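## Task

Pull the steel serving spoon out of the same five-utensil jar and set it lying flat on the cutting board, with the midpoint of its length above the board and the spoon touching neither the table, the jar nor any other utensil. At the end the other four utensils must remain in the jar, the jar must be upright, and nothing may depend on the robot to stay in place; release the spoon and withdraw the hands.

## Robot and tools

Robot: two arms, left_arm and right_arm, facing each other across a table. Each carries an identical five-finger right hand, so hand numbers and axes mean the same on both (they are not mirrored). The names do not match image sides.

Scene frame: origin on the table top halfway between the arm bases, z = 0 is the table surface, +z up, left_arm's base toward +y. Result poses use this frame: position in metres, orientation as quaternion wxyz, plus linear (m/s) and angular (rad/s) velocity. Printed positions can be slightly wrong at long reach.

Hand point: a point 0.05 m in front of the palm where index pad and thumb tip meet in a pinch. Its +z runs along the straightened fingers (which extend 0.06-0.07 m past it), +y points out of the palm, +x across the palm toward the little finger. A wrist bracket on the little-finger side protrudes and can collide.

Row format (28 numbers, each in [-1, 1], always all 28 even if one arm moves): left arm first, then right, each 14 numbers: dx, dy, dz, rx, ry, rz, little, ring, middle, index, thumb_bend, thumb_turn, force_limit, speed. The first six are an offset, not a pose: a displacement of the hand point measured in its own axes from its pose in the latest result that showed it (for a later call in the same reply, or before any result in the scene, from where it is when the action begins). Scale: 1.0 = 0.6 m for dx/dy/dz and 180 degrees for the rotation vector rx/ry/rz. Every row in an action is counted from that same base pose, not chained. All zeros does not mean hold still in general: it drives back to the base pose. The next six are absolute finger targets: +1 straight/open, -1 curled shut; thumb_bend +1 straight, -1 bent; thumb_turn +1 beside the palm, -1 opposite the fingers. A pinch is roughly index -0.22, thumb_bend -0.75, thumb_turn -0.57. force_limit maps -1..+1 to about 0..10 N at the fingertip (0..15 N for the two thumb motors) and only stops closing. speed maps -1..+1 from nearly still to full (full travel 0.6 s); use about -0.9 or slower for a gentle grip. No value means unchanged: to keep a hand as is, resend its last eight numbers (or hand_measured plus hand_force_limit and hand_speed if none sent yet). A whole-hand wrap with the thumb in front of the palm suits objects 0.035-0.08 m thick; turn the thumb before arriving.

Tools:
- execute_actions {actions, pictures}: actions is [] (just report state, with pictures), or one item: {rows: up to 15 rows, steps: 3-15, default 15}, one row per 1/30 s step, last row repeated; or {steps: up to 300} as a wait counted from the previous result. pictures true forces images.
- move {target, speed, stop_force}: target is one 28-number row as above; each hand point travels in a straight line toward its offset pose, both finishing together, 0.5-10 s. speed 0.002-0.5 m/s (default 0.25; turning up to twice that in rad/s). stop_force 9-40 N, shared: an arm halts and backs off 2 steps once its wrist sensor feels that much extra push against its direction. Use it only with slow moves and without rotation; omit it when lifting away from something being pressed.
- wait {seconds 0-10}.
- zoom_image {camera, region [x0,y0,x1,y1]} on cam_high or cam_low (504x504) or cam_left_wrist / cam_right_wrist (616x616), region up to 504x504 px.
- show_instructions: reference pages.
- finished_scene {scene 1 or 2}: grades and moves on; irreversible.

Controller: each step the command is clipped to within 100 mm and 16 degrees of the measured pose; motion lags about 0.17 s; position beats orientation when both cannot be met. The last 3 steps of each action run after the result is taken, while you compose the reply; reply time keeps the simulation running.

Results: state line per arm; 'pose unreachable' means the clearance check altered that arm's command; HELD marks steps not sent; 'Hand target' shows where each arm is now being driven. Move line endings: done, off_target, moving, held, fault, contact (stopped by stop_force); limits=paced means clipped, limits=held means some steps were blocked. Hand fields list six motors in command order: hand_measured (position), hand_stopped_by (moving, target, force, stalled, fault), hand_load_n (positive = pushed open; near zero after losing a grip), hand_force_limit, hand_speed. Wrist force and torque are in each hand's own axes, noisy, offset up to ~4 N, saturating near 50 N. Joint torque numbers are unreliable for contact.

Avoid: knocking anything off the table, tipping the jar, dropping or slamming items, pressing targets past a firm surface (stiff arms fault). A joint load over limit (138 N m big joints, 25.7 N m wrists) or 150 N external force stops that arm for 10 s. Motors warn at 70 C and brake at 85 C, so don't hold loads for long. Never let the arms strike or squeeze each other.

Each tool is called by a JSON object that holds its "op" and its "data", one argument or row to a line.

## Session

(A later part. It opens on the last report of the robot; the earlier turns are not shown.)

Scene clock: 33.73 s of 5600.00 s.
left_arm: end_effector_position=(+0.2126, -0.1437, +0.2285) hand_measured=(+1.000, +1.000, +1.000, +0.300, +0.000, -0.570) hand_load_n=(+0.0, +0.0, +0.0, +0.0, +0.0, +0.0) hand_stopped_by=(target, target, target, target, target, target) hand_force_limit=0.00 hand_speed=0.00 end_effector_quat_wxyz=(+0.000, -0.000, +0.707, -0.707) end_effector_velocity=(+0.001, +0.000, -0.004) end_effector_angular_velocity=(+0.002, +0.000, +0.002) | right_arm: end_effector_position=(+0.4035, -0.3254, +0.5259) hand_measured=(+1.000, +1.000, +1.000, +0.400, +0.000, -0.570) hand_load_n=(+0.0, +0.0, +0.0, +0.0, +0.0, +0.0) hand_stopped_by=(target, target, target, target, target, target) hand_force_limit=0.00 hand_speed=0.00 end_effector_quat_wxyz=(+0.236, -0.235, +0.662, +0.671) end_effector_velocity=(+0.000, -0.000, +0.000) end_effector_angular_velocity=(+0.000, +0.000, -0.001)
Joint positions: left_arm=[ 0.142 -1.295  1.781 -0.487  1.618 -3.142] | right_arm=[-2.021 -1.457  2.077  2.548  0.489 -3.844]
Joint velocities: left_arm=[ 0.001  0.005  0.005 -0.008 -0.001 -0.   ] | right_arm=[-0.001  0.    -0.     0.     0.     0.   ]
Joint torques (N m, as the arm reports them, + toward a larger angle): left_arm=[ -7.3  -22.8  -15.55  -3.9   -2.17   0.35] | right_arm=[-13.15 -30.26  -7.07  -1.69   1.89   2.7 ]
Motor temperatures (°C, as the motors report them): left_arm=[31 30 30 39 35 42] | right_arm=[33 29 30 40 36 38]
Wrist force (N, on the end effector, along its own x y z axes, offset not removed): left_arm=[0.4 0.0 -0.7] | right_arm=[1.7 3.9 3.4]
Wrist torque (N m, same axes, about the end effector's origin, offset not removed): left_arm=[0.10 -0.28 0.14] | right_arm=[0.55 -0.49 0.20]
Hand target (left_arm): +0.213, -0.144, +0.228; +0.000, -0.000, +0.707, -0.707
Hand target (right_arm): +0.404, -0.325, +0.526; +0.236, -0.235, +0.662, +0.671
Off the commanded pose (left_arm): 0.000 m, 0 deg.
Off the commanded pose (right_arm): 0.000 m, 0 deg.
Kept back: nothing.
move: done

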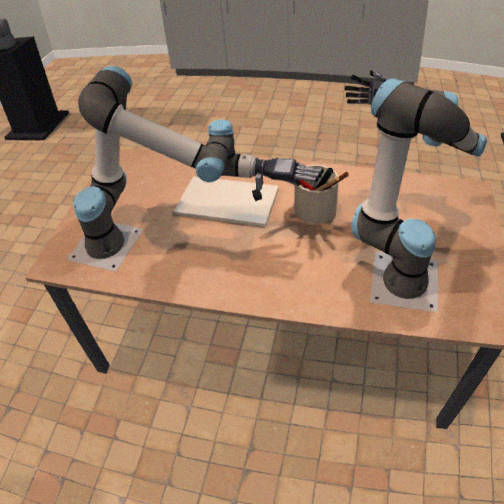

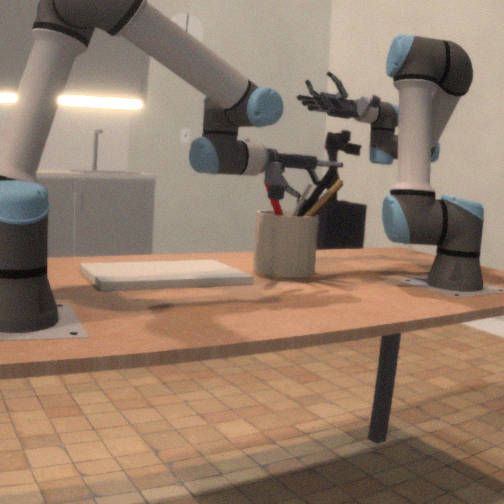

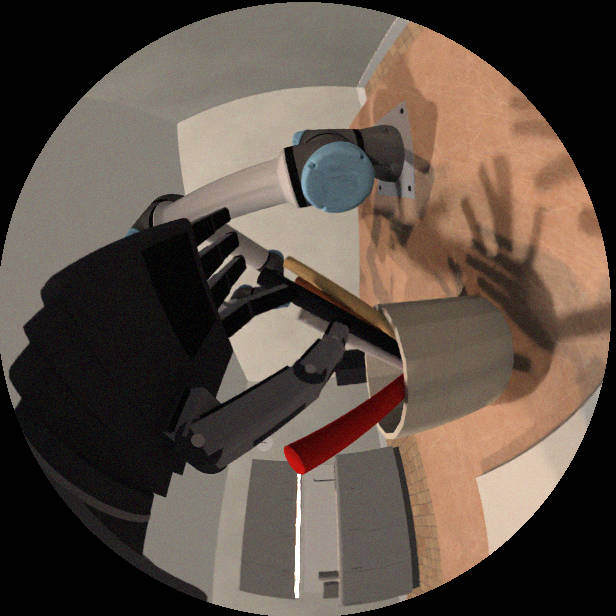

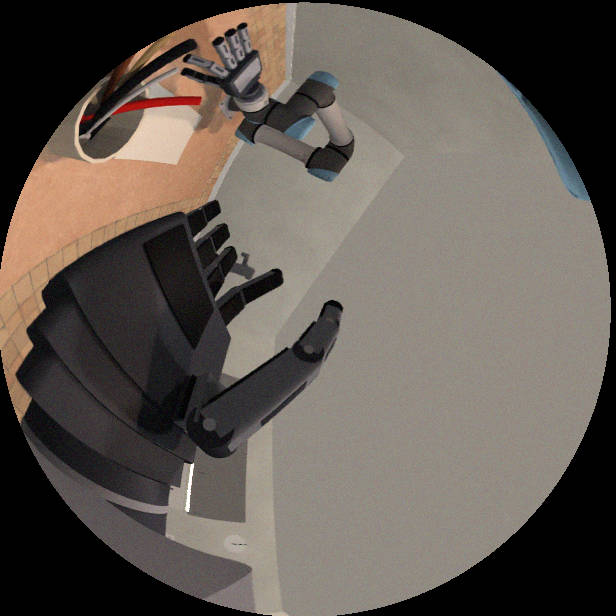

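{"op": "move", "data": {
  "target": [0,0.02,0,0,0,0,1,1,1,0.3,0,-0.57,0,0,0,0,0,0,0,0,1,1,1,0.4,0,-0.57,0,0],
  "speed": 0.03
}}

{"op": "execute_actions", "data": {
  "actions": [
    {"rows":[[0,0,0,0,0,0,1,1,1,-0.3,-0.8,-0.57,0.2,-0.7,0,0,0,0,0,0,1,1,1,0.4,0,-0.57,0,0]],"steps":5}
  ]
}}

{"op": "wait", "data": {
  "seconds": 2.5
}}

{"op": "zoom_image", "data": {
  "camera": "cam_low",
  "region": [240, 130, 380, 240]
}}

Scene clock: 34.80 s of 5600.00 s.
left_arm: end_effector_position=(+0.2126, -0.1437, +0.2168) hand_measured=(+1.000, +1.000, +1.000, +0.300, +0.000, -0.570) hand_load_n=(+0.0, +0.0, +0.0, +0.0, +0.0, +0.0) hand_stopped_by=(target, target, target, target, target, target) hand_force_limit=0.00 hand_speed=0.00 end_effector_quat_wxyz=(+0.000, -0.000, +0.707, -0.707) end_effector_velocity=(+0.000, -0.000, -0.004) end_effector_angular_velocity=(+0.002, +0.000, -0.000) | right_arm: end_effector_position=(+0.4035, -0.3254, +0.5259) hand_measured=(+1.000, +1.000, +1.000, +0.400, +0.000, -0.570) hand_load_n=(+0.0, +0.0, +0.0, +0.0, +0.0, +0.0) hand_stopped_by=(target, target, target, target, target, target) hand_force_limit=0.00 hand_speed=0.00 end_effector_quat_wxyz=(+0.236, -0.235, +0.662, +0.671) end_effector_velocity=(+0.000, +0.000, -0.000) end_effector_angular_velocity=(+0.000, +0.002, +0.001)
Joint positions: left_arm=[ 0.142 -1.281  1.796 -0.516  1.618 -3.142] | right_arm=[-2.021 -1.457  2.077  2.548  0.489 -3.844]
Joint velocities: left_arm=[ 0.001  0.005  0.003 -0.006  0.001 -0.   ] | right_arm=[ 0.001  0.    -0.    -0.    -0.     0.001]
Joint torques (N m, as the arm reports them, + toward a larger angle): left_arm=[ -7.58 -24.88 -14.55  -4.16  -2.16   0.29] | right_arm=[-13.57 -29.8   -7.04  -1.55   1.9    2.53]
Motor temperatures (°C, as the motors report them): left_arm=[31 30 30 39 35 42] | right_arm=[33 29 30 40 36 38]
Wrist force (N, on the end effector, along its own x y z axes, offset not removed): left_arm=[0.9 -1.0 0.8] | right_arm=[1.0 1.6 1.3]
Wrist torque (N m, same axes, about the end effector's origin, offset not removed): left_arm=[-0.19 -0.36 0.10] | right_arm=[0.21 -0.40 0.13]
Hand target (left_arm): +0.213, -0.144, +0.217; +0.000, -0.000, +0.707, -0.707
Hand target (right_arm): +0.404, -0.325, +0.526; +0.236, -0.235, +0.662, +0.671
Off the commanded pose (left_arm): 0.000 m, 0 deg.
Off the commanded pose (right_arm): 0.000 m, 0 deg.
Kept back: nothing.
move: done

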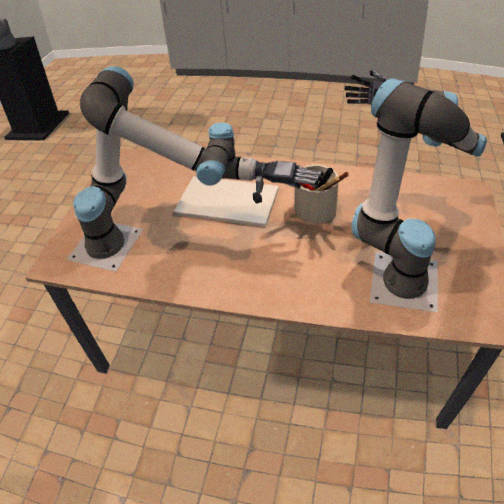

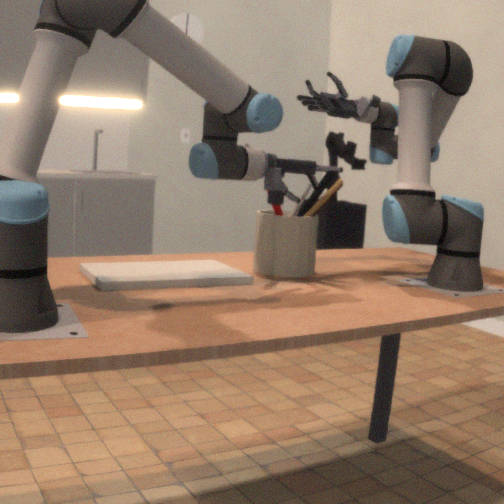

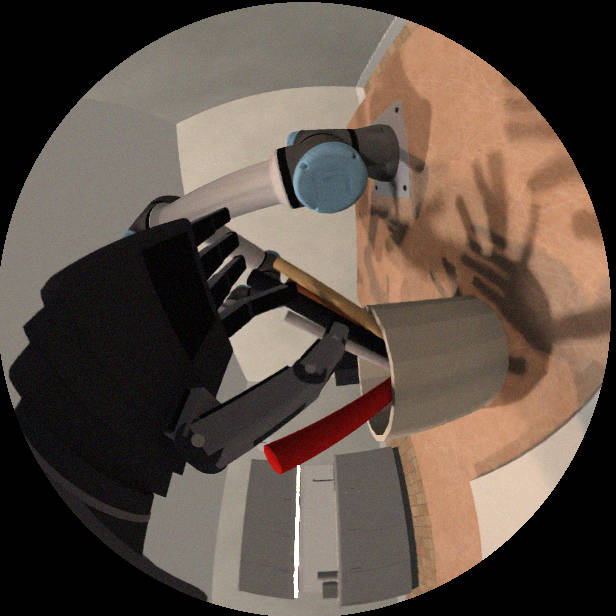

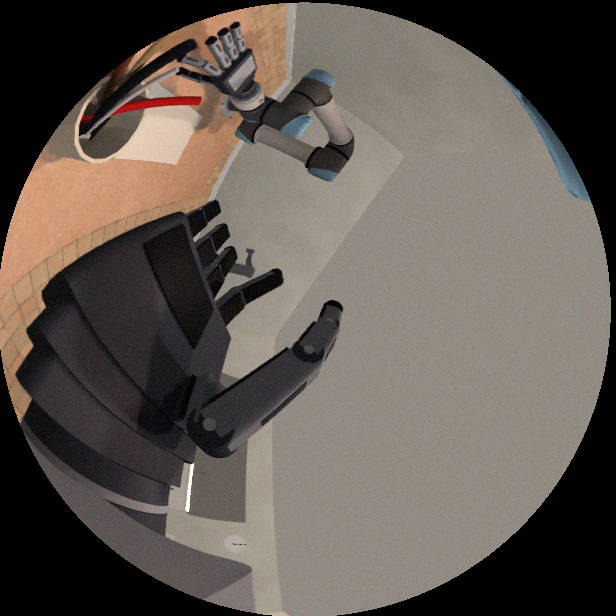

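Scene clock: 34.87 s of 5600.00 s.
left_arm: end_effector_position=(+0.2126, -0.1437, +0.2167) hand_measured=(+1.000, +1.000, +1.000, +0.300, +0.000, -0.570) hand_load_n=(+0.0, +0.0, +0.0, +0.0, +0.0, +0.0) hand_stopped_by=(target, target, target, moving, moving, target) hand_force_limit=0.20 hand_speed=-0.70 end_effector_quat_wxyz=(+0.000, -0.000, +0.707, -0.707) end_effector_velocity=(-0.001, -0.000, +0.001) end_effector_angular_velocity=(-0.001, -0.001, -0.001) | right_arm: end_effector_position=(+0.4035, -0.3254, +0.5259) hand_measured=(+1.000, +1.000, +1.000, +0.400, +0.000, -0.570) hand_load_n=(+0.0, +0.0, +0.0, +0.0, +0.0, +0.0) hand_stopped_by=(target, target, target, target, target, target) hand_force_limit=0.00 hand_speed=0.00 end_effector_quat_wxyz=(+0.236, -0.235, +0.662, +0.671) end_effector_velocity=(-0.000, +0.000, -0.000) end_effector_angular_velocity=(+0.000, +0.001, +0.002)
Joint positions: left_arm=[ 0.142 -1.281  1.797 -0.517  1.618 -3.142] | right_arm=[-2.021 -1.457  2.077  2.548  0.489 -3.844]
Joint velocities: left_arm=[-0.001 -0.001 -0.     0.     0.     0.001] | right_arm=[ 0.001  0.     0.    -0.     0.001  0.   ]
Joint torques (N m, as the arm reports them, + toward a larger angle): left_arm=[ -7.86 -23.17 -15.38  -4.04  -2.13   0.27] | right_arm=[-13.94 -30.    -6.86  -1.57   1.96   2.48]
Motor temperatures (°C, as the motors report them): left_arm=[31 30 30 39 35 42] | right_arm=[33 29 30 40 36 38]
Wrist force (N, on the end effector, along its own x y z axes, offset not removed): left_arm=[0.1 -0.2 0.6] | right_arm=[0.3 2.7 1.3]
Wrist torque (N m, same axes, about the end effector's origin, offset not removed): left_arm=[0.02 -0.29 0.08] | right_arm=[0.50 -0.24 0.01]
Steps of this call (steps 1 to 2: the first 2 steps of this action). Readings (end_effector_position | what the end effector reports):
1: left_arm (+0.2126, -0.1437, +0.2168) | right_arm (+0.4035, -0.3254, +0.5259) | left_arm hand_measured=(+1.000, +1.000, +1.000, +0.300, +0.000, -0.570) hand_load_n=(+0.0, +0.0, +0.0, +0.0, +0.0, +0.0) hand_stopped_by=(target, target, target, moving, moving, target) hand_force_limit=0.20 hand_speed=-0.70 | right_arm hand_measured=(+1.000, +1.000, +1.000, +0.400, +0.000, -0.570) hand_load_n=(+0.0, +0.0, +0.0, +0.0, +0.0, +0.0) hand_stopped_by=(target, target, target, target, target, target) hand_force_limit=0.00 hand_speed=0.00
2: the state above

Scene clock: 37.47 s of 5600.00 s.
left_arm: end_effector_position=(+0.2126, -0.1437, +0.2168) hand_measured=(+1.000, +1.000, +1.000, -0.296, -0.426, -0.570) hand_load_n=(+0.0, +0.0, +0.0, +7.5, +9.5, +0.0) hand_stopped_by=(target, target, target, force, force, target) hand_force_limit=0.20 hand_speed=-0.70 end_effector_quat_wxyz=(+0.000, -0.000, +0.707, -0.707) end_effector_velocity=(+0.001, +0.001, -0.000) end_effector_angular_velocity=(+0.001, -0.001, +0.001) | right_arm: end_effector_position=(+0.4035, -0.3254, +0.5259) hand_measured=(+1.000, +1.000, +1.000, +0.400, +0.000, -0.570) hand_load_n=(+0.0, +0.0, +0.0, +0.0, +0.0, +0.0) hand_stopped_by=(target, target, target, target, target, target) hand_force_limit=0.00 hand_speed=0.00 end_effector_quat_wxyz=(+0.236, -0.235, +0.662, +0.671) end_effector_velocity=(+0.000, -0.000, -0.000) end_effector_angular_velocity=(+0.000, +0.001, -0.001)
Joint positions: left_arm=[ 0.142 -1.281  1.796 -0.516  1.618 -3.142] | right_arm=[-2.021 -1.457  2.077  2.548  0.489 -3.844]
Joint velocities: left_arm=[ 0.002 -0.     0.     0.001  0.001  0.001] | right_arm=[-0.001  0.     0.    -0.    -0.     0.   ]
Joint torques (N m, as the arm reports them, + toward a larger angle): left_arm=[ -6.98 -45.52 -29.36   0.84  -2.11   0.15] | right_arm=[-12.74 -28.64  -6.96  -1.77   1.9    2.47]
Motor temperatures (°C, as the motors report them): left_arm=[31 30 30 39 35 42] | right_arm=[33 29 30 40 36 38]
Wrist force (N, on the end effector, along its own x y z axes, offset not removed): left_arm=[0.0 -1.6 0.6] | right_arm=[0.1 0.9 3.9]
Wrist torque (N m, same axes, about the end effector's origin, offset not removed): left_arm=[-0.29 -0.22 0.01] | right_arm=[-0.01 -0.36 -0.07]
Hand target (left_arm): +0.213, -0.144, +0.217; +0.000, -0.000, +0.707, -0.707
Hand target (right_arm): +0.404, -0.325, +0.526; +0.236, -0.235, +0.662, +0.671
Off the commanded pose (left_arm): 0.000 m, 0 deg.
Off the commanded pose (right_arm): 0.000 m, 0 deg.
Kept back: nothing.
Steps of this call (steps 1 to 3: the last 3 steps of your previous action; steps 4 to 78: nothing new was sent). Readings (end_effector_position | what the end effector reports):
1: left_arm (+0.2126, -0.1437, +0.2167) | right_arm (+0.4035, -0.3254, +0.5259) | left_arm hand_measured=(+1.000, +1.000, +1.000, +0.300, +0.000, -0.570) hand_load_n=(+0.0, +0.0, +0.0, +0.0, +0.0, +0.0) hand_stopped_by=(target, target, target, moving, moving, target) hand_force_limit=0.20 hand_speed=-0.70 | right_arm hand_measured=(+1.000, +1.000, +1.000, +0.400, +0.000, -0.570) hand_load_n=(+0.0, +0.0, +0.0, +0.0, +0.0, +0.0) hand_stopped_by=(target, target, target, target, target, target) hand_force_limit=0.00 hand_speed=0.00
2: left_arm (+0.2126, -0.1437, +0.2167) | right_arm (+0.4035, -0.3254, +0.5259) | left_arm hand_measured=(+1.000, +1.000, +1.000, +0.284, -0.010, -0.570) hand_load_n=(+0.0, +0.0, +0.0, +0.0, +0.0, +0.0) hand_stopped_by=(target, target, target, moving, moving, target) hand_force_limit=0.20 hand_speed=-0.70 | right_arm hand_measured=(+1.000, +1.000, +1.000, +0.400, +0.000, -0.570) hand_load_n=(+0.0, +0.0, +0.0, +0.0, +0.0, +0.0) hand_stopped_by=(target, target, target, target, target, target) hand_force_limit=0.00 hand_speed=0.00
4: left_arm (+0.2126, -0.1437, +0.2167) | right_arm (+0.4035, -0.3254, +0.5259) | left_arm hand_measured=(+1.000, +1.000, +1.000, +0.252, -0.030, -0.570) hand_load_n=(+0.0, +0.0, +0.0, +0.0, +0.0, +0.0) hand_stopped_by=(target, target, target, moving, moving, target) hand_force_limit=0.20 hand_speed=-0.70 | right_arm hand_measured=(+1.000, +1.000, +1.000, +0.400, +0.000, -0.570) hand_load_n=(+0.0, +0.0, +0.0, +0.0, +0.0, +0.0) hand_stopped_by=(target, target, target, target, target, target) hand_force_limit=0.00 hand_speed=0.00
8: left_arm (+0.2126, -0.1437, +0.2168) | right_arm (+0.4035, -0.3254, +0.5259) | left_arm hand_measured=(+1.000, +1.000, +1.000, +0.184, -0.072, -0.570) hand_load_n=(+0.0, +0.0, +0.0, +0.0, +0.0, +0.0) hand_stopped_by=(target, target, target, moving, moving, target) hand_force_limit=0.20 hand_speed=-0.70 | right_arm hand_measured=(+1.000, +1.000, +1.000, +0.400, +0.000, -0.570) hand_load_n=(+0.0, +0.0, +0.0, +0.0, +0.0, +0.0) hand_stopped_by=(target, target, target, target, target, target) hand_force_limit=0.00 hand_speed=0.00
78: the state above

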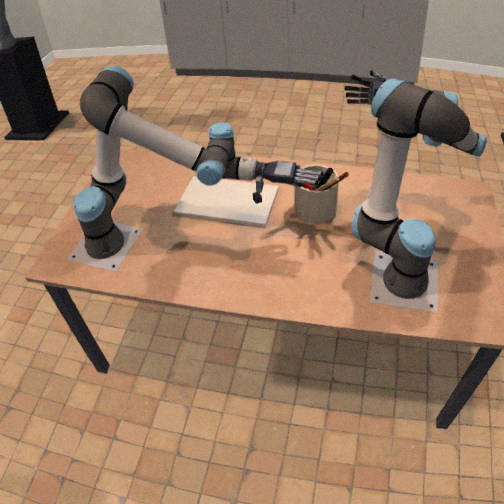

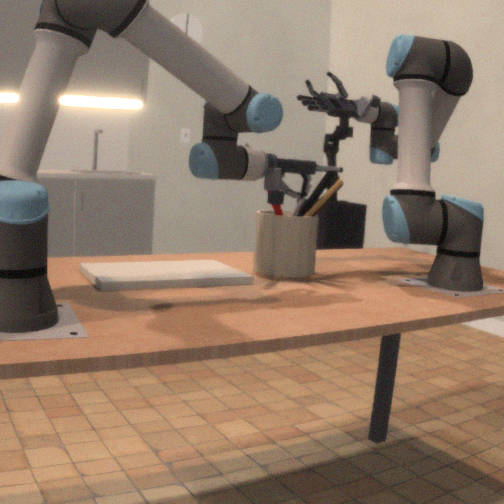

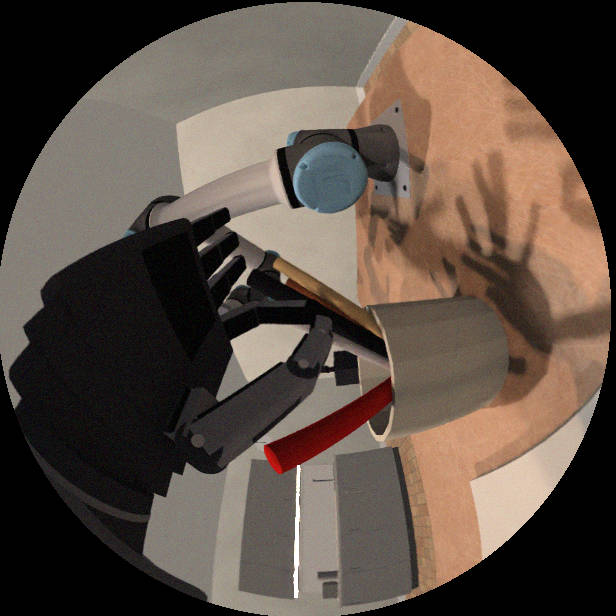

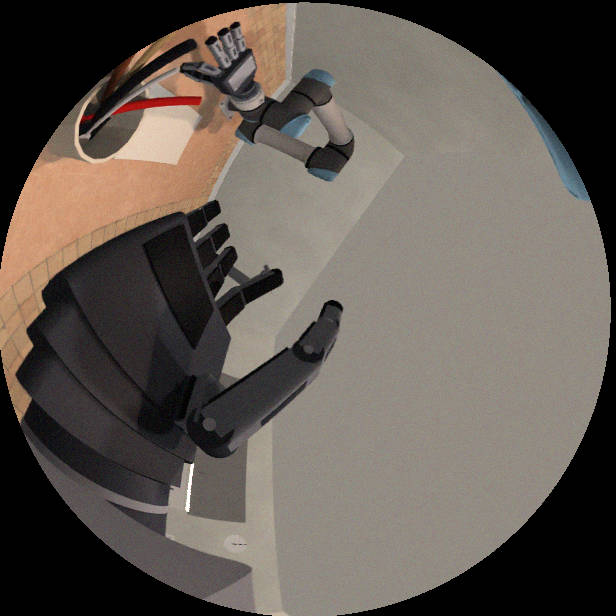

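Region (240, 130, 380, 240) of cam_low's 504x504 image, scaled by 3.600, with more detail than that image has; it fills the top 396 rows of this view, and the rest is white.

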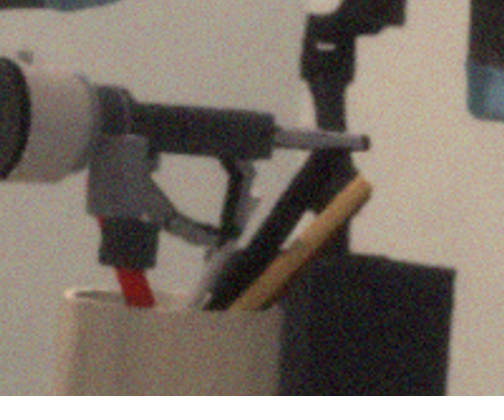

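{"op": "execute_actions", "data": {
  "actions": [
    {"rows":[[0,0,0,0,0,0,1,1,1,0.3,0,-0.57,0.2,0,0,0,0,0,0,0,1,1,1,0.4,0,-0.57,0,0]],"steps":15}
  ]
}}

{"op": "move", "data": {
  "target": [-0.025,0,0,0,0,0,1,1,1,0.3,0,-0.57,0.2,0,0,0,0,0,0,0,1,1,1,0.4,0,-0.57,0,0],
  "speed": 0.03
}}

{"op": "execute_actions", "data": {
  "actions": [
    {"rows":[[0,0,0,0,0,0,1,1,1,-0.3,-0.8,-0.57,0.2,-0.7,0,0,0,0,0,0,1,1,1,0.4,0,-0.57,0,0]],"steps":5}
  ]
}}

{"op": "wait", "data": {
  "seconds": 2
}}

Scene clock: 38.03 s of 5600.00 s.
left_arm: end_effector_position=(+0.2126, -0.1437, +0.2168) hand_measured=(+1.000, +1.000, +1.000, +0.198, -0.118, -0.570) hand_load_n=(+0.0, +0.0, +0.0, +0.0, +0.0, +0.0) hand_stopped_by=(target, target, target, moving, moving, target) hand_force_limit=0.20 hand_speed=0.00 end_effector_quat_wxyz=(+0.000, -0.000, +0.707, -0.707) end_effector_velocity=(+0.001, -0.000, +0.001) end_effector_angular_velocity=(-0.003, +0.001, +0.001) | right_arm: end_effector_position=(+0.4035, -0.3254, +0.5259) hand_measured=(+1.000, +1.000, +1.000, +0.400, +0.000, -0.570) hand_load_n=(+0.0, +0.0, +0.0, +0.0, +0.0, +0.0) hand_stopped_by=(target, target, target, target, target, target) hand_force_limit=0.00 hand_speed=0.00 end_effector_quat_wxyz=(+0.236, -0.235, +0.662, +0.671) end_effector_velocity=(-0.000, +0.000, -0.000) end_effector_angular_velocity=(+0.000, +0.002, +0.002)
Joint positions: left_arm=[ 0.142 -1.281  1.796 -0.516  1.618 -3.142] | right_arm=[-2.021 -1.457  2.077  2.548  0.489 -3.844]
Joint velocities: left_arm=[ 0.001 -0.001 -0.001 -0.    -0.    -0.001] | right_arm=[0.001 0.    0.    0.    0.    0.001]
Joint torques (N m, as the arm reports them, + toward a larger angle): left_arm=[ -6.96 -45.68 -28.73   0.89  -2.03   0.2 ] | right_arm=[-14.01 -30.07  -7.7   -1.72   1.97   2.6 ]
Motor temperatures (°C, as the motors report them): left_arm=[31 30 30 39 35 42] | right_arm=[33 29 30 40 36 38]
Wrist force (N, on the end effector, along its own x y z axes, offset not removed): left_arm=[-0.2 -1.4 -0.6] | right_arm=[2.1 2.0 4.0]
Wrist torque (N m, same axes, about the end effector's origin, offset not removed): left_arm=[-0.10 -0.18 0.08] | right_arm=[0.21 -0.62 0.14]
Steps of this call (steps 1 to 5: nothing new was sent; steps 6 to 17: the first 12 steps of this action). Readings (end_effector_position | what the end effector reports):
6: left_arm (+0.2126, -0.1437, +0.2168) | right_arm (+0.4035, -0.3254, +0.5259) | left_arm hand_measured=(+1.000, +1.000, +1.000, -0.296, -0.426, -0.570) hand_load_n=(+0.0, +0.0, +0.0, +7.5, +9.5, +0.0) hand_stopped_by=(target, target, target, moving, moving, target) hand_force_limit=0.20 hand_speed=0.00 | right_arm hand_measured=(+1.000, +1.000, +1.000, +0.400, +0.000, -0.570) hand_load_n=(+0.0, +0.0, +0.0, +0.0, +0.0, +0.0) hand_stopped_by=(target, target, target, target, target, target) hand_force_limit=0.00 hand_speed=0.00
7: left_arm (+0.2126, -0.1437, +0.2168) | right_arm (+0.4035, -0.3254, +0.5259) | left_arm hand_measured=(+1.000, +1.000, +1.000, -0.296, -0.426, -0.570) hand_load_n=(+0.0, +0.0, +0.0, +7.5, +9.5, +0.0) hand_stopped_by=(target, target, target, moving, moving, target) hand_force_limit=0.20 hand_speed=0.00 | right_arm hand_measured=(+1.000, +1.000, +1.000, +0.400, +0.000, -0.570) hand_load_n=(+0.0, +0.0, +0.0, +0.0, +0.0, +0.0) hand_stopped_by=(target, target, target, target, target, target) hand_force_limit=0.00 hand_speed=0.00
9: left_arm (+0.2126, -0.1437, +0.2168) | right_arm (+0.4035, -0.3254, +0.5259) | left_arm hand_measured=(+1.000, +1.000, +1.000, -0.246, -0.400, -0.570) hand_load_n=(+0.0, +0.0, +0.0, +0.0, +0.0, +0.0) hand_stopped_by=(target, target, target, moving, moving, target) hand_force_limit=0.20 hand_speed=0.00 | right_arm hand_measured=(+1.000, +1.000, +1.000, +0.400, +0.000, -0.570) hand_load_n=(+0.0, +0.0, +0.0, +0.0, +0.0, +0.0) hand_stopped_by=(target, target, target, target, target, target) hand_force_limit=0.00 hand_speed=0.00
13: left_arm (+0.2126, -0.1437, +0.2168) | right_arm (+0.4035, -0.3254, +0.5259) | left_arm hand_measured=(+1.000, +1.000, +1.000, -0.024, -0.258, -0.570) hand_load_n=(+0.0, +0.0, +0.0, +0.0, +0.0, +0.0) hand_stopped_by=(target, target, target, moving, moving, target) hand_force_limit=0.20 hand_speed=0.00 | right_arm hand_measured=(+1.000, +1.000, +1.000, +0.400, +0.000, -0.570) hand_load_n=(+0.0, +0.0, +0.0, +0.0, +0.0, +0.0) hand_stopped_by=(target, target, target, target, target, target) hand_force_limit=0.00 hand_speed=0.00
17: the state above

Scene clock: 39.20 s of 5600.00 s.
left_arm: end_effector_position=(+0.2272, -0.1437, +0.2168) hand_measured=(+1.000, +1.000, +1.000, +0.300, +0.000, -0.570) hand_load_n=(+0.0, +0.0, +0.0, +0.0, +0.0, +0.0) hand_stopped_by=(target, target, target, target, target, target) hand_force_limit=0.20 hand_speed=0.00 end_effector_quat_wxyz=(+0.000, -0.000, +0.707, -0.707) end_effector_velocity=(+0.003, +0.000, -0.000) end_effector_angular_velocity=(+0.001, +0.001, -0.000) | right_arm: end_effector_position=(+0.4035, -0.3254, +0.5259) hand_measured=(+1.000, +1.000, +1.000, +0.400, +0.000, -0.570) hand_load_n=(+0.0, +0.0, +0.0, +0.0, +0.0, +0.0) hand_stopped_by=(target, target, target, target, target, target) hand_force_limit=0.00 hand_speed=0.00 end_effector_quat_wxyz=(+0.236, -0.235, +0.662, +0.671) end_effector_velocity=(-0.000, +0.000, -0.000) end_effector_angular_velocity=(+0.000, -0.000, +0.000)
Joint positions: left_arm=[ 0.173 -1.27   1.782 -0.512  1.649 -3.142] | right_arm=[-2.021 -1.457  2.077  2.548  0.489 -3.844]
Joint velocities: left_arm=[ 0.006  0.002 -0.003  0.002  0.006 -0.   ] | right_arm=[ 0.001  0.     0.     0.    -0.    -0.001]
Joint torques (N m, as the arm reports them, + toward a larger angle): left_arm=[  8.15 -23.02 -27.06   0.85   2.01   2.35] | right_arm=[-13.26 -30.38  -7.66  -1.43   1.76   2.32]
Motor temperatures (°C, as the motors report them): left_arm=[31 30 30 39 35 42] | right_arm=[33 29 30 40 36 38]
Wrist force (N, on the end effector, along its own x y z axes, offset not removed): left_arm=[-0.3 -1.9 1.7] | right_arm=[-0.2 0.9 2.3]
Wrist torque (N m, same axes, about the end effector's origin, offset not removed): left_arm=[-0.27 -0.13 0.02] | right_arm=[0.10 -0.10 -0.09]
Hand target (left_arm): +0.228, -0.144, +0.217; +0.000, -0.000, +0.707, -0.707
Hand target (right_arm): +0.404, -0.325, +0.526; +0.236, -0.235, +0.662, +0.671
Off your previous action's commanded pose (left_arm): 0.000 m, 0 deg at its last step (step 3 of this call).
Off your previous action's commanded pose (right_arm): 0.000 m, 0 deg at its last step (step 3 of this call).
Off the commanded pose (left_arm): 0.000 m, 0 deg.
Off the commanded pose (right_arm): 0.000 m, 0 deg.
Kept back: nothing.
move: done

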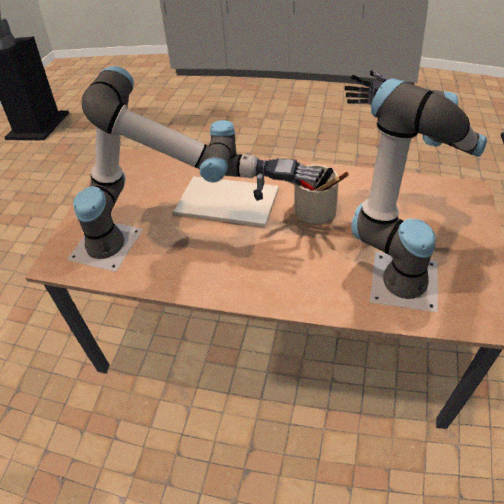

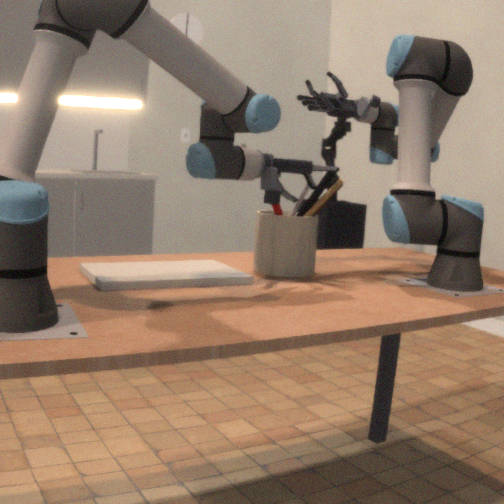

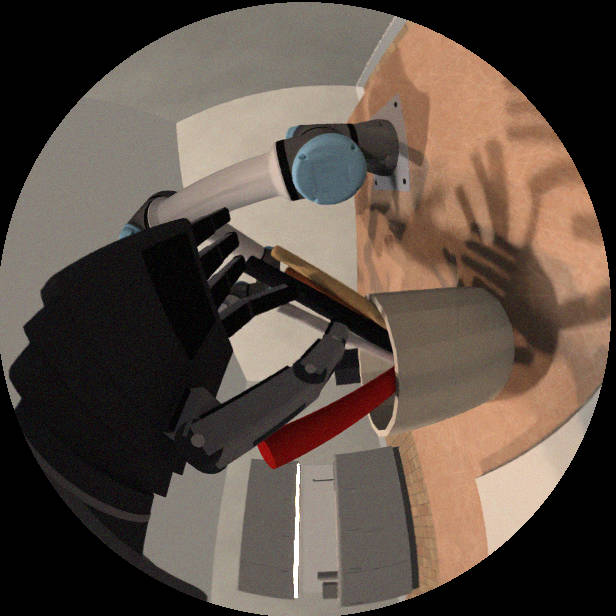

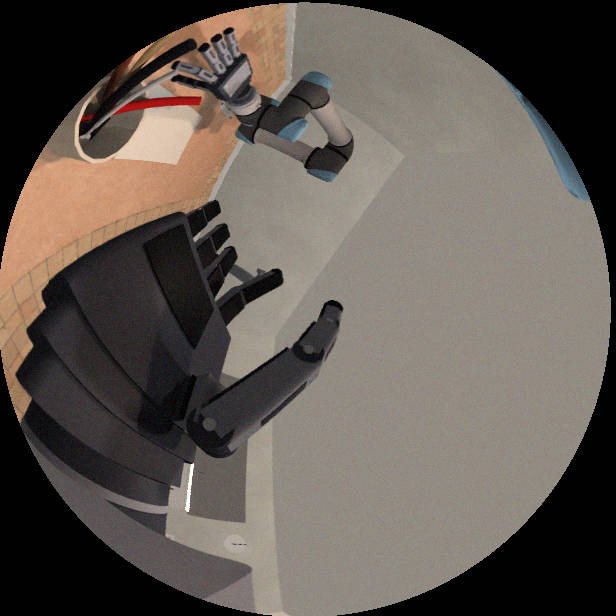

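Scene clock: 39.27 s of 5600.00 s.
left_arm: end_effector_position=(+0.2274, -0.1437, +0.2168) hand_measured=(+1.000, +1.000, +1.000, +0.300, +0.000, -0.570) hand_load_n=(+0.0, +0.0, +0.0, +0.0, +0.0, +0.0) hand_stopped_by=(target, target, target, moving, moving, target) hand_force_limit=0.20 hand_speed=-0.70 end_effector_quat_wxyz=(+0.000, -0.000, +0.707, -0.707) end_effector_velocity=(-0.001, -0.000, -0.000) end_effector_angular_velocity=(-0.001, -0.000, -0.000) | right_arm: end_effector_position=(+0.4035, -0.3254, +0.5259) hand_measured=(+1.000, +1.000, +1.000, +0.400, +0.000, -0.570) hand_load_n=(+0.0, +0.0, +0.0, +0.0, +0.0, +0.0) hand_stopped_by=(target, target, target, target, target, target) hand_force_limit=0.00 hand_speed=0.00 end_effector_quat_wxyz=(+0.236, -0.235, +0.662, +0.671) end_effector_velocity=(-0.000, +0.001, +0.000) end_effector_angular_velocity=(-0.000, -0.001, +0.000)
Joint positions: left_arm=[ 0.173 -1.27   1.782 -0.512  1.65  -3.142] | right_arm=[-2.021 -1.457  2.077  2.548  0.489 -3.844]
Joint velocities: left_arm=[-0.001  0.001 -0.    -0.001 -0.001  0.   ] | right_arm=[ 0.001 -0.     0.     0.    -0.001 -0.   ]
Joint torques (N m, as the arm reports them, + toward a larger angle): left_arm=[  7.23 -23.05 -28.66   0.9    2.13   2.4 ] | right_arm=[-12.94 -30.47  -7.55  -1.57   2.19   2.49]
Motor temperatures (°C, as the motors report them): left_arm=[31 30 30 39 35 42] | right_arm=[33 29 30 40 36 38]
Wrist force (N, on the end effector, along its own x y z axes, offset not removed): left_arm=[-0.3 -1.4 1.7] | right_arm=[1.4 2.7 1.3]
Wrist torque (N m, same axes, about the end effector's origin, offset not removed): left_arm=[-0.22 -0.08 0.07] | right_arm=[0.46 -0.31 0.17]
Steps of this call (steps 1 to 2: the first 2 steps of this action). Readings (end_effector_position | what the end effector reports):
1: left_arm (+0.2273, -0.1437, +0.2168) | right_arm (+0.4035, -0.3254, +0.5259) | left_arm hand_measured=(+1.000, +1.000, +1.000, +0.300, +0.000, -0.570) hand_load_n=(+0.0, +0.0, +0.0, +0.0, +0.0, +0.0) hand_stopped_by=(target, target, target, moving, moving, target) hand_force_limit=0.20 hand_speed=-0.70 | right_arm hand_measured=(+1.000, +1.000, +1.000, +0.400, +0.000, -0.570) hand_load_n=(+0.0, +0.0, +0.0, +0.0, +0.0, +0.0) hand_stopped_by=(target, target, target, target, target, target) hand_force_limit=0.00 hand_speed=0.00
2: the state above

Scene clock: 41.37 s of 5600.00 s.
left_arm: end_effector_position=(+0.2272, -0.1437, +0.2168) hand_measured=(+1.000, +1.000, +1.000, -0.296, -0.426, -0.570) hand_load_n=(+0.0, +0.0, +0.0, +7.5, +9.5, +0.0) hand_stopped_by=(target, target, target, force, force, target) hand_force_limit=0.20 hand_speed=-0.70 end_effector_quat_wxyz=(+0.000, -0.000, +0.707, -0.707) end_effector_velocity=(+0.001, +0.000, -0.001) end_effector_angular_velocity=(+0.002, +0.000, +0.001) | right_arm: end_effector_position=(+0.4035, -0.3254, +0.5259) hand_measured=(+1.000, +1.000, +1.000, +0.400, +0.000, -0.570) hand_load_n=(+0.0, +0.0, +0.0, +0.0, +0.0, +0.0) hand_stopped_by=(target, target, target, target, target, target) hand_force_limit=0.00 hand_speed=0.00 end_effector_quat_wxyz=(+0.236, -0.235, +0.662, +0.671) end_effector_velocity=(-0.000, +0.000, -0.000) end_effector_angular_velocity=(+0.000, +0.002, +0.002)
Joint positions: left_arm=[ 0.173 -1.27   1.782 -0.512  1.649 -3.142] | right_arm=[-2.021 -1.457  2.077  2.548  0.489 -3.844]
Joint velocities: left_arm=[ 0.001  0.001  0.     0.001 -0.     0.   ] | right_arm=[ 0.     0.     0.    -0.     0.002  0.002]
Joint torques (N m, as the arm reports them, + toward a larger angle): left_arm=[ -7.44 -46.18 -15.16  -2.96  -2.06   1.68] | right_arm=[-13.35 -29.83  -6.69  -1.6    1.95   2.39]
Motor temperatures (°C, as the motors report them): left_arm=[31 30 30 39 35 42] | right_arm=[33 29 30 40 36 38]
Wrist force (N, on the end effector, along its own x y z axes, offset not removed): left_arm=[0.6 -1.3 0.7] | right_arm=[0.0 3.7 3.6]
Wrist torque (N m, same axes, about the end effector's origin, offset not removed): left_arm=[-0.25 -0.34 0.09] | right_arm=[0.43 -0.29 0.09]
Hand target (left_arm): +0.227, -0.144, +0.217; +0.000, -0.000, +0.707, -0.707
Hand target (right_arm): +0.404, -0.325, +0.526; +0.236, -0.235, +0.662, +0.671
Off the commanded pose (left_arm): 0.000 m, 0 deg.
Off the commanded pose (right_arm): 0.000 m, 0 deg.
Kept back: nothing.
Steps of this call (steps 1 to 3: the last 3 steps of your previous action; steps 4 to 63: nothing new was sent). Readings (end_effector_position | what the end effector reports):
1: left_arm (+0.2274, -0.1437, +0.2168) | right_arm (+0.4035, -0.3254, +0.5259) | left_arm hand_measured=(+1.000, +1.000, +1.000, +0.300, +0.000, -0.570) hand_load_n=(+0.0, +0.0, +0.0, +0.0, +0.0, +0.0) hand_stopped_by=(target, target, target, moving, moving, target) hand_force_limit=0.20 hand_speed=-0.70 | right_arm hand_measured=(+1.000, +1.000, +1.000, +0.400, +0.000, -0.570) hand_load_n=(+0.0, +0.0, +0.0, +0.0, +0.0, +0.0) hand_stopped_by=(target, target, target, target, target, target) hand_force_limit=0.00 hand_speed=0.00
2: left_arm (+0.2274, -0.1437, +0.2168) | right_arm (+0.4035, -0.3254, +0.5259) | left_arm hand_measured=(+1.000, +1.000, +1.000, +0.284, -0.010, -0.570) hand_load_n=(+0.0, +0.0, +0.0, +0.0, +0.0, +0.0) hand_stopped_by=(target, target, target, moving, moving, target) hand_force_limit=0.20 hand_speed=-0.70 | right_arm hand_measured=(+1.000, +1.000, +1.000, +0.400, +0.000, -0.570) hand_load_n=(+0.0, +0.0, +0.0, +0.0, +0.0, +0.0) hand_stopped_by=(target, target, target, target, target, target) hand_force_limit=0.00 hand_speed=0.00
4: left_arm (+0.2274, -0.1437, +0.2168) | right_arm (+0.4035, -0.3254, +0.5259) | left_arm hand_measured=(+1.000, +1.000, +1.000, +0.252, -0.030, -0.570) hand_load_n=(+0.0, +0.0, +0.0, +0.0, +0.0, +0.0) hand_stopped_by=(target, target, target, moving, moving, target) hand_force_limit=0.20 hand_speed=-0.70 | right_arm hand_measured=(+1.000, +1.000, +1.000, +0.400, +0.000, -0.570) hand_load_n=(+0.0, +0.0, +0.0, +0.0, +0.0, +0.0) hand_stopped_by=(target, target, target, target, target, target) hand_force_limit=0.00 hand_speed=0.00
8: left_arm (+0.2272, -0.1437, +0.2168) | right_arm (+0.4035, -0.3254, +0.5259) | left_arm hand_measured=(+1.000, +1.000, +1.000, +0.184, -0.072, -0.570) hand_load_n=(+0.0, +0.0, +0.0, +0.0, +0.0, +0.0) hand_stopped_by=(target, target, target, moving, moving, target) hand_force_limit=0.20 hand_speed=-0.70 | right_arm hand_measured=(+1.000, +1.000, +1.000, +0.400, +0.000, -0.570) hand_load_n=(+0.0, +0.0, +0.0, +0.0, +0.0, +0.0) hand_stopped_by=(target, target, target, target, target, target) hand_force_limit=0.00 hand_speed=0.00
63: the state above

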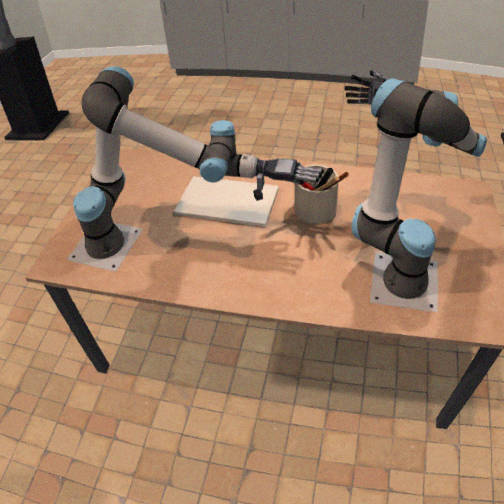

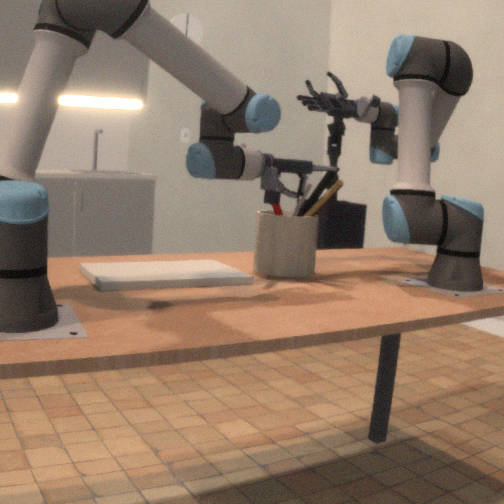

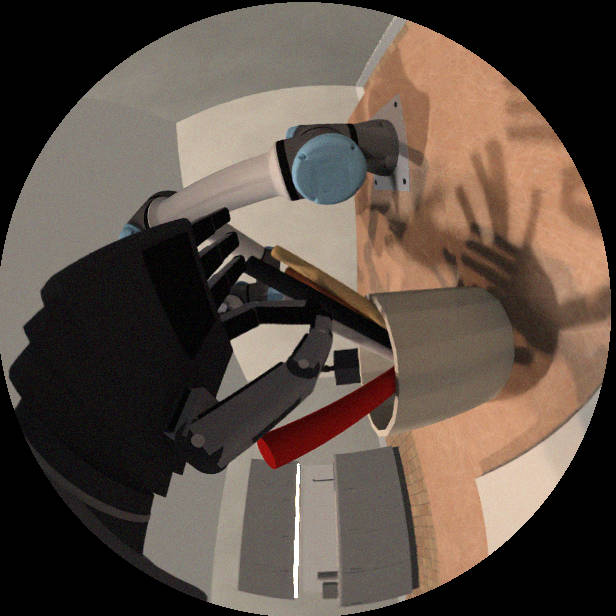

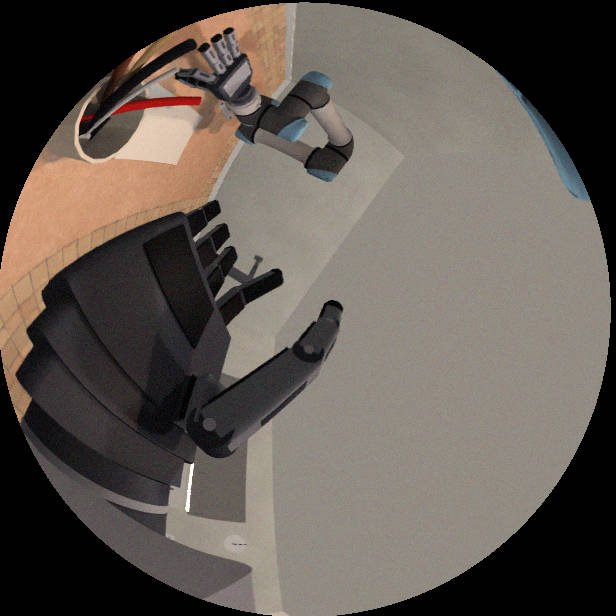

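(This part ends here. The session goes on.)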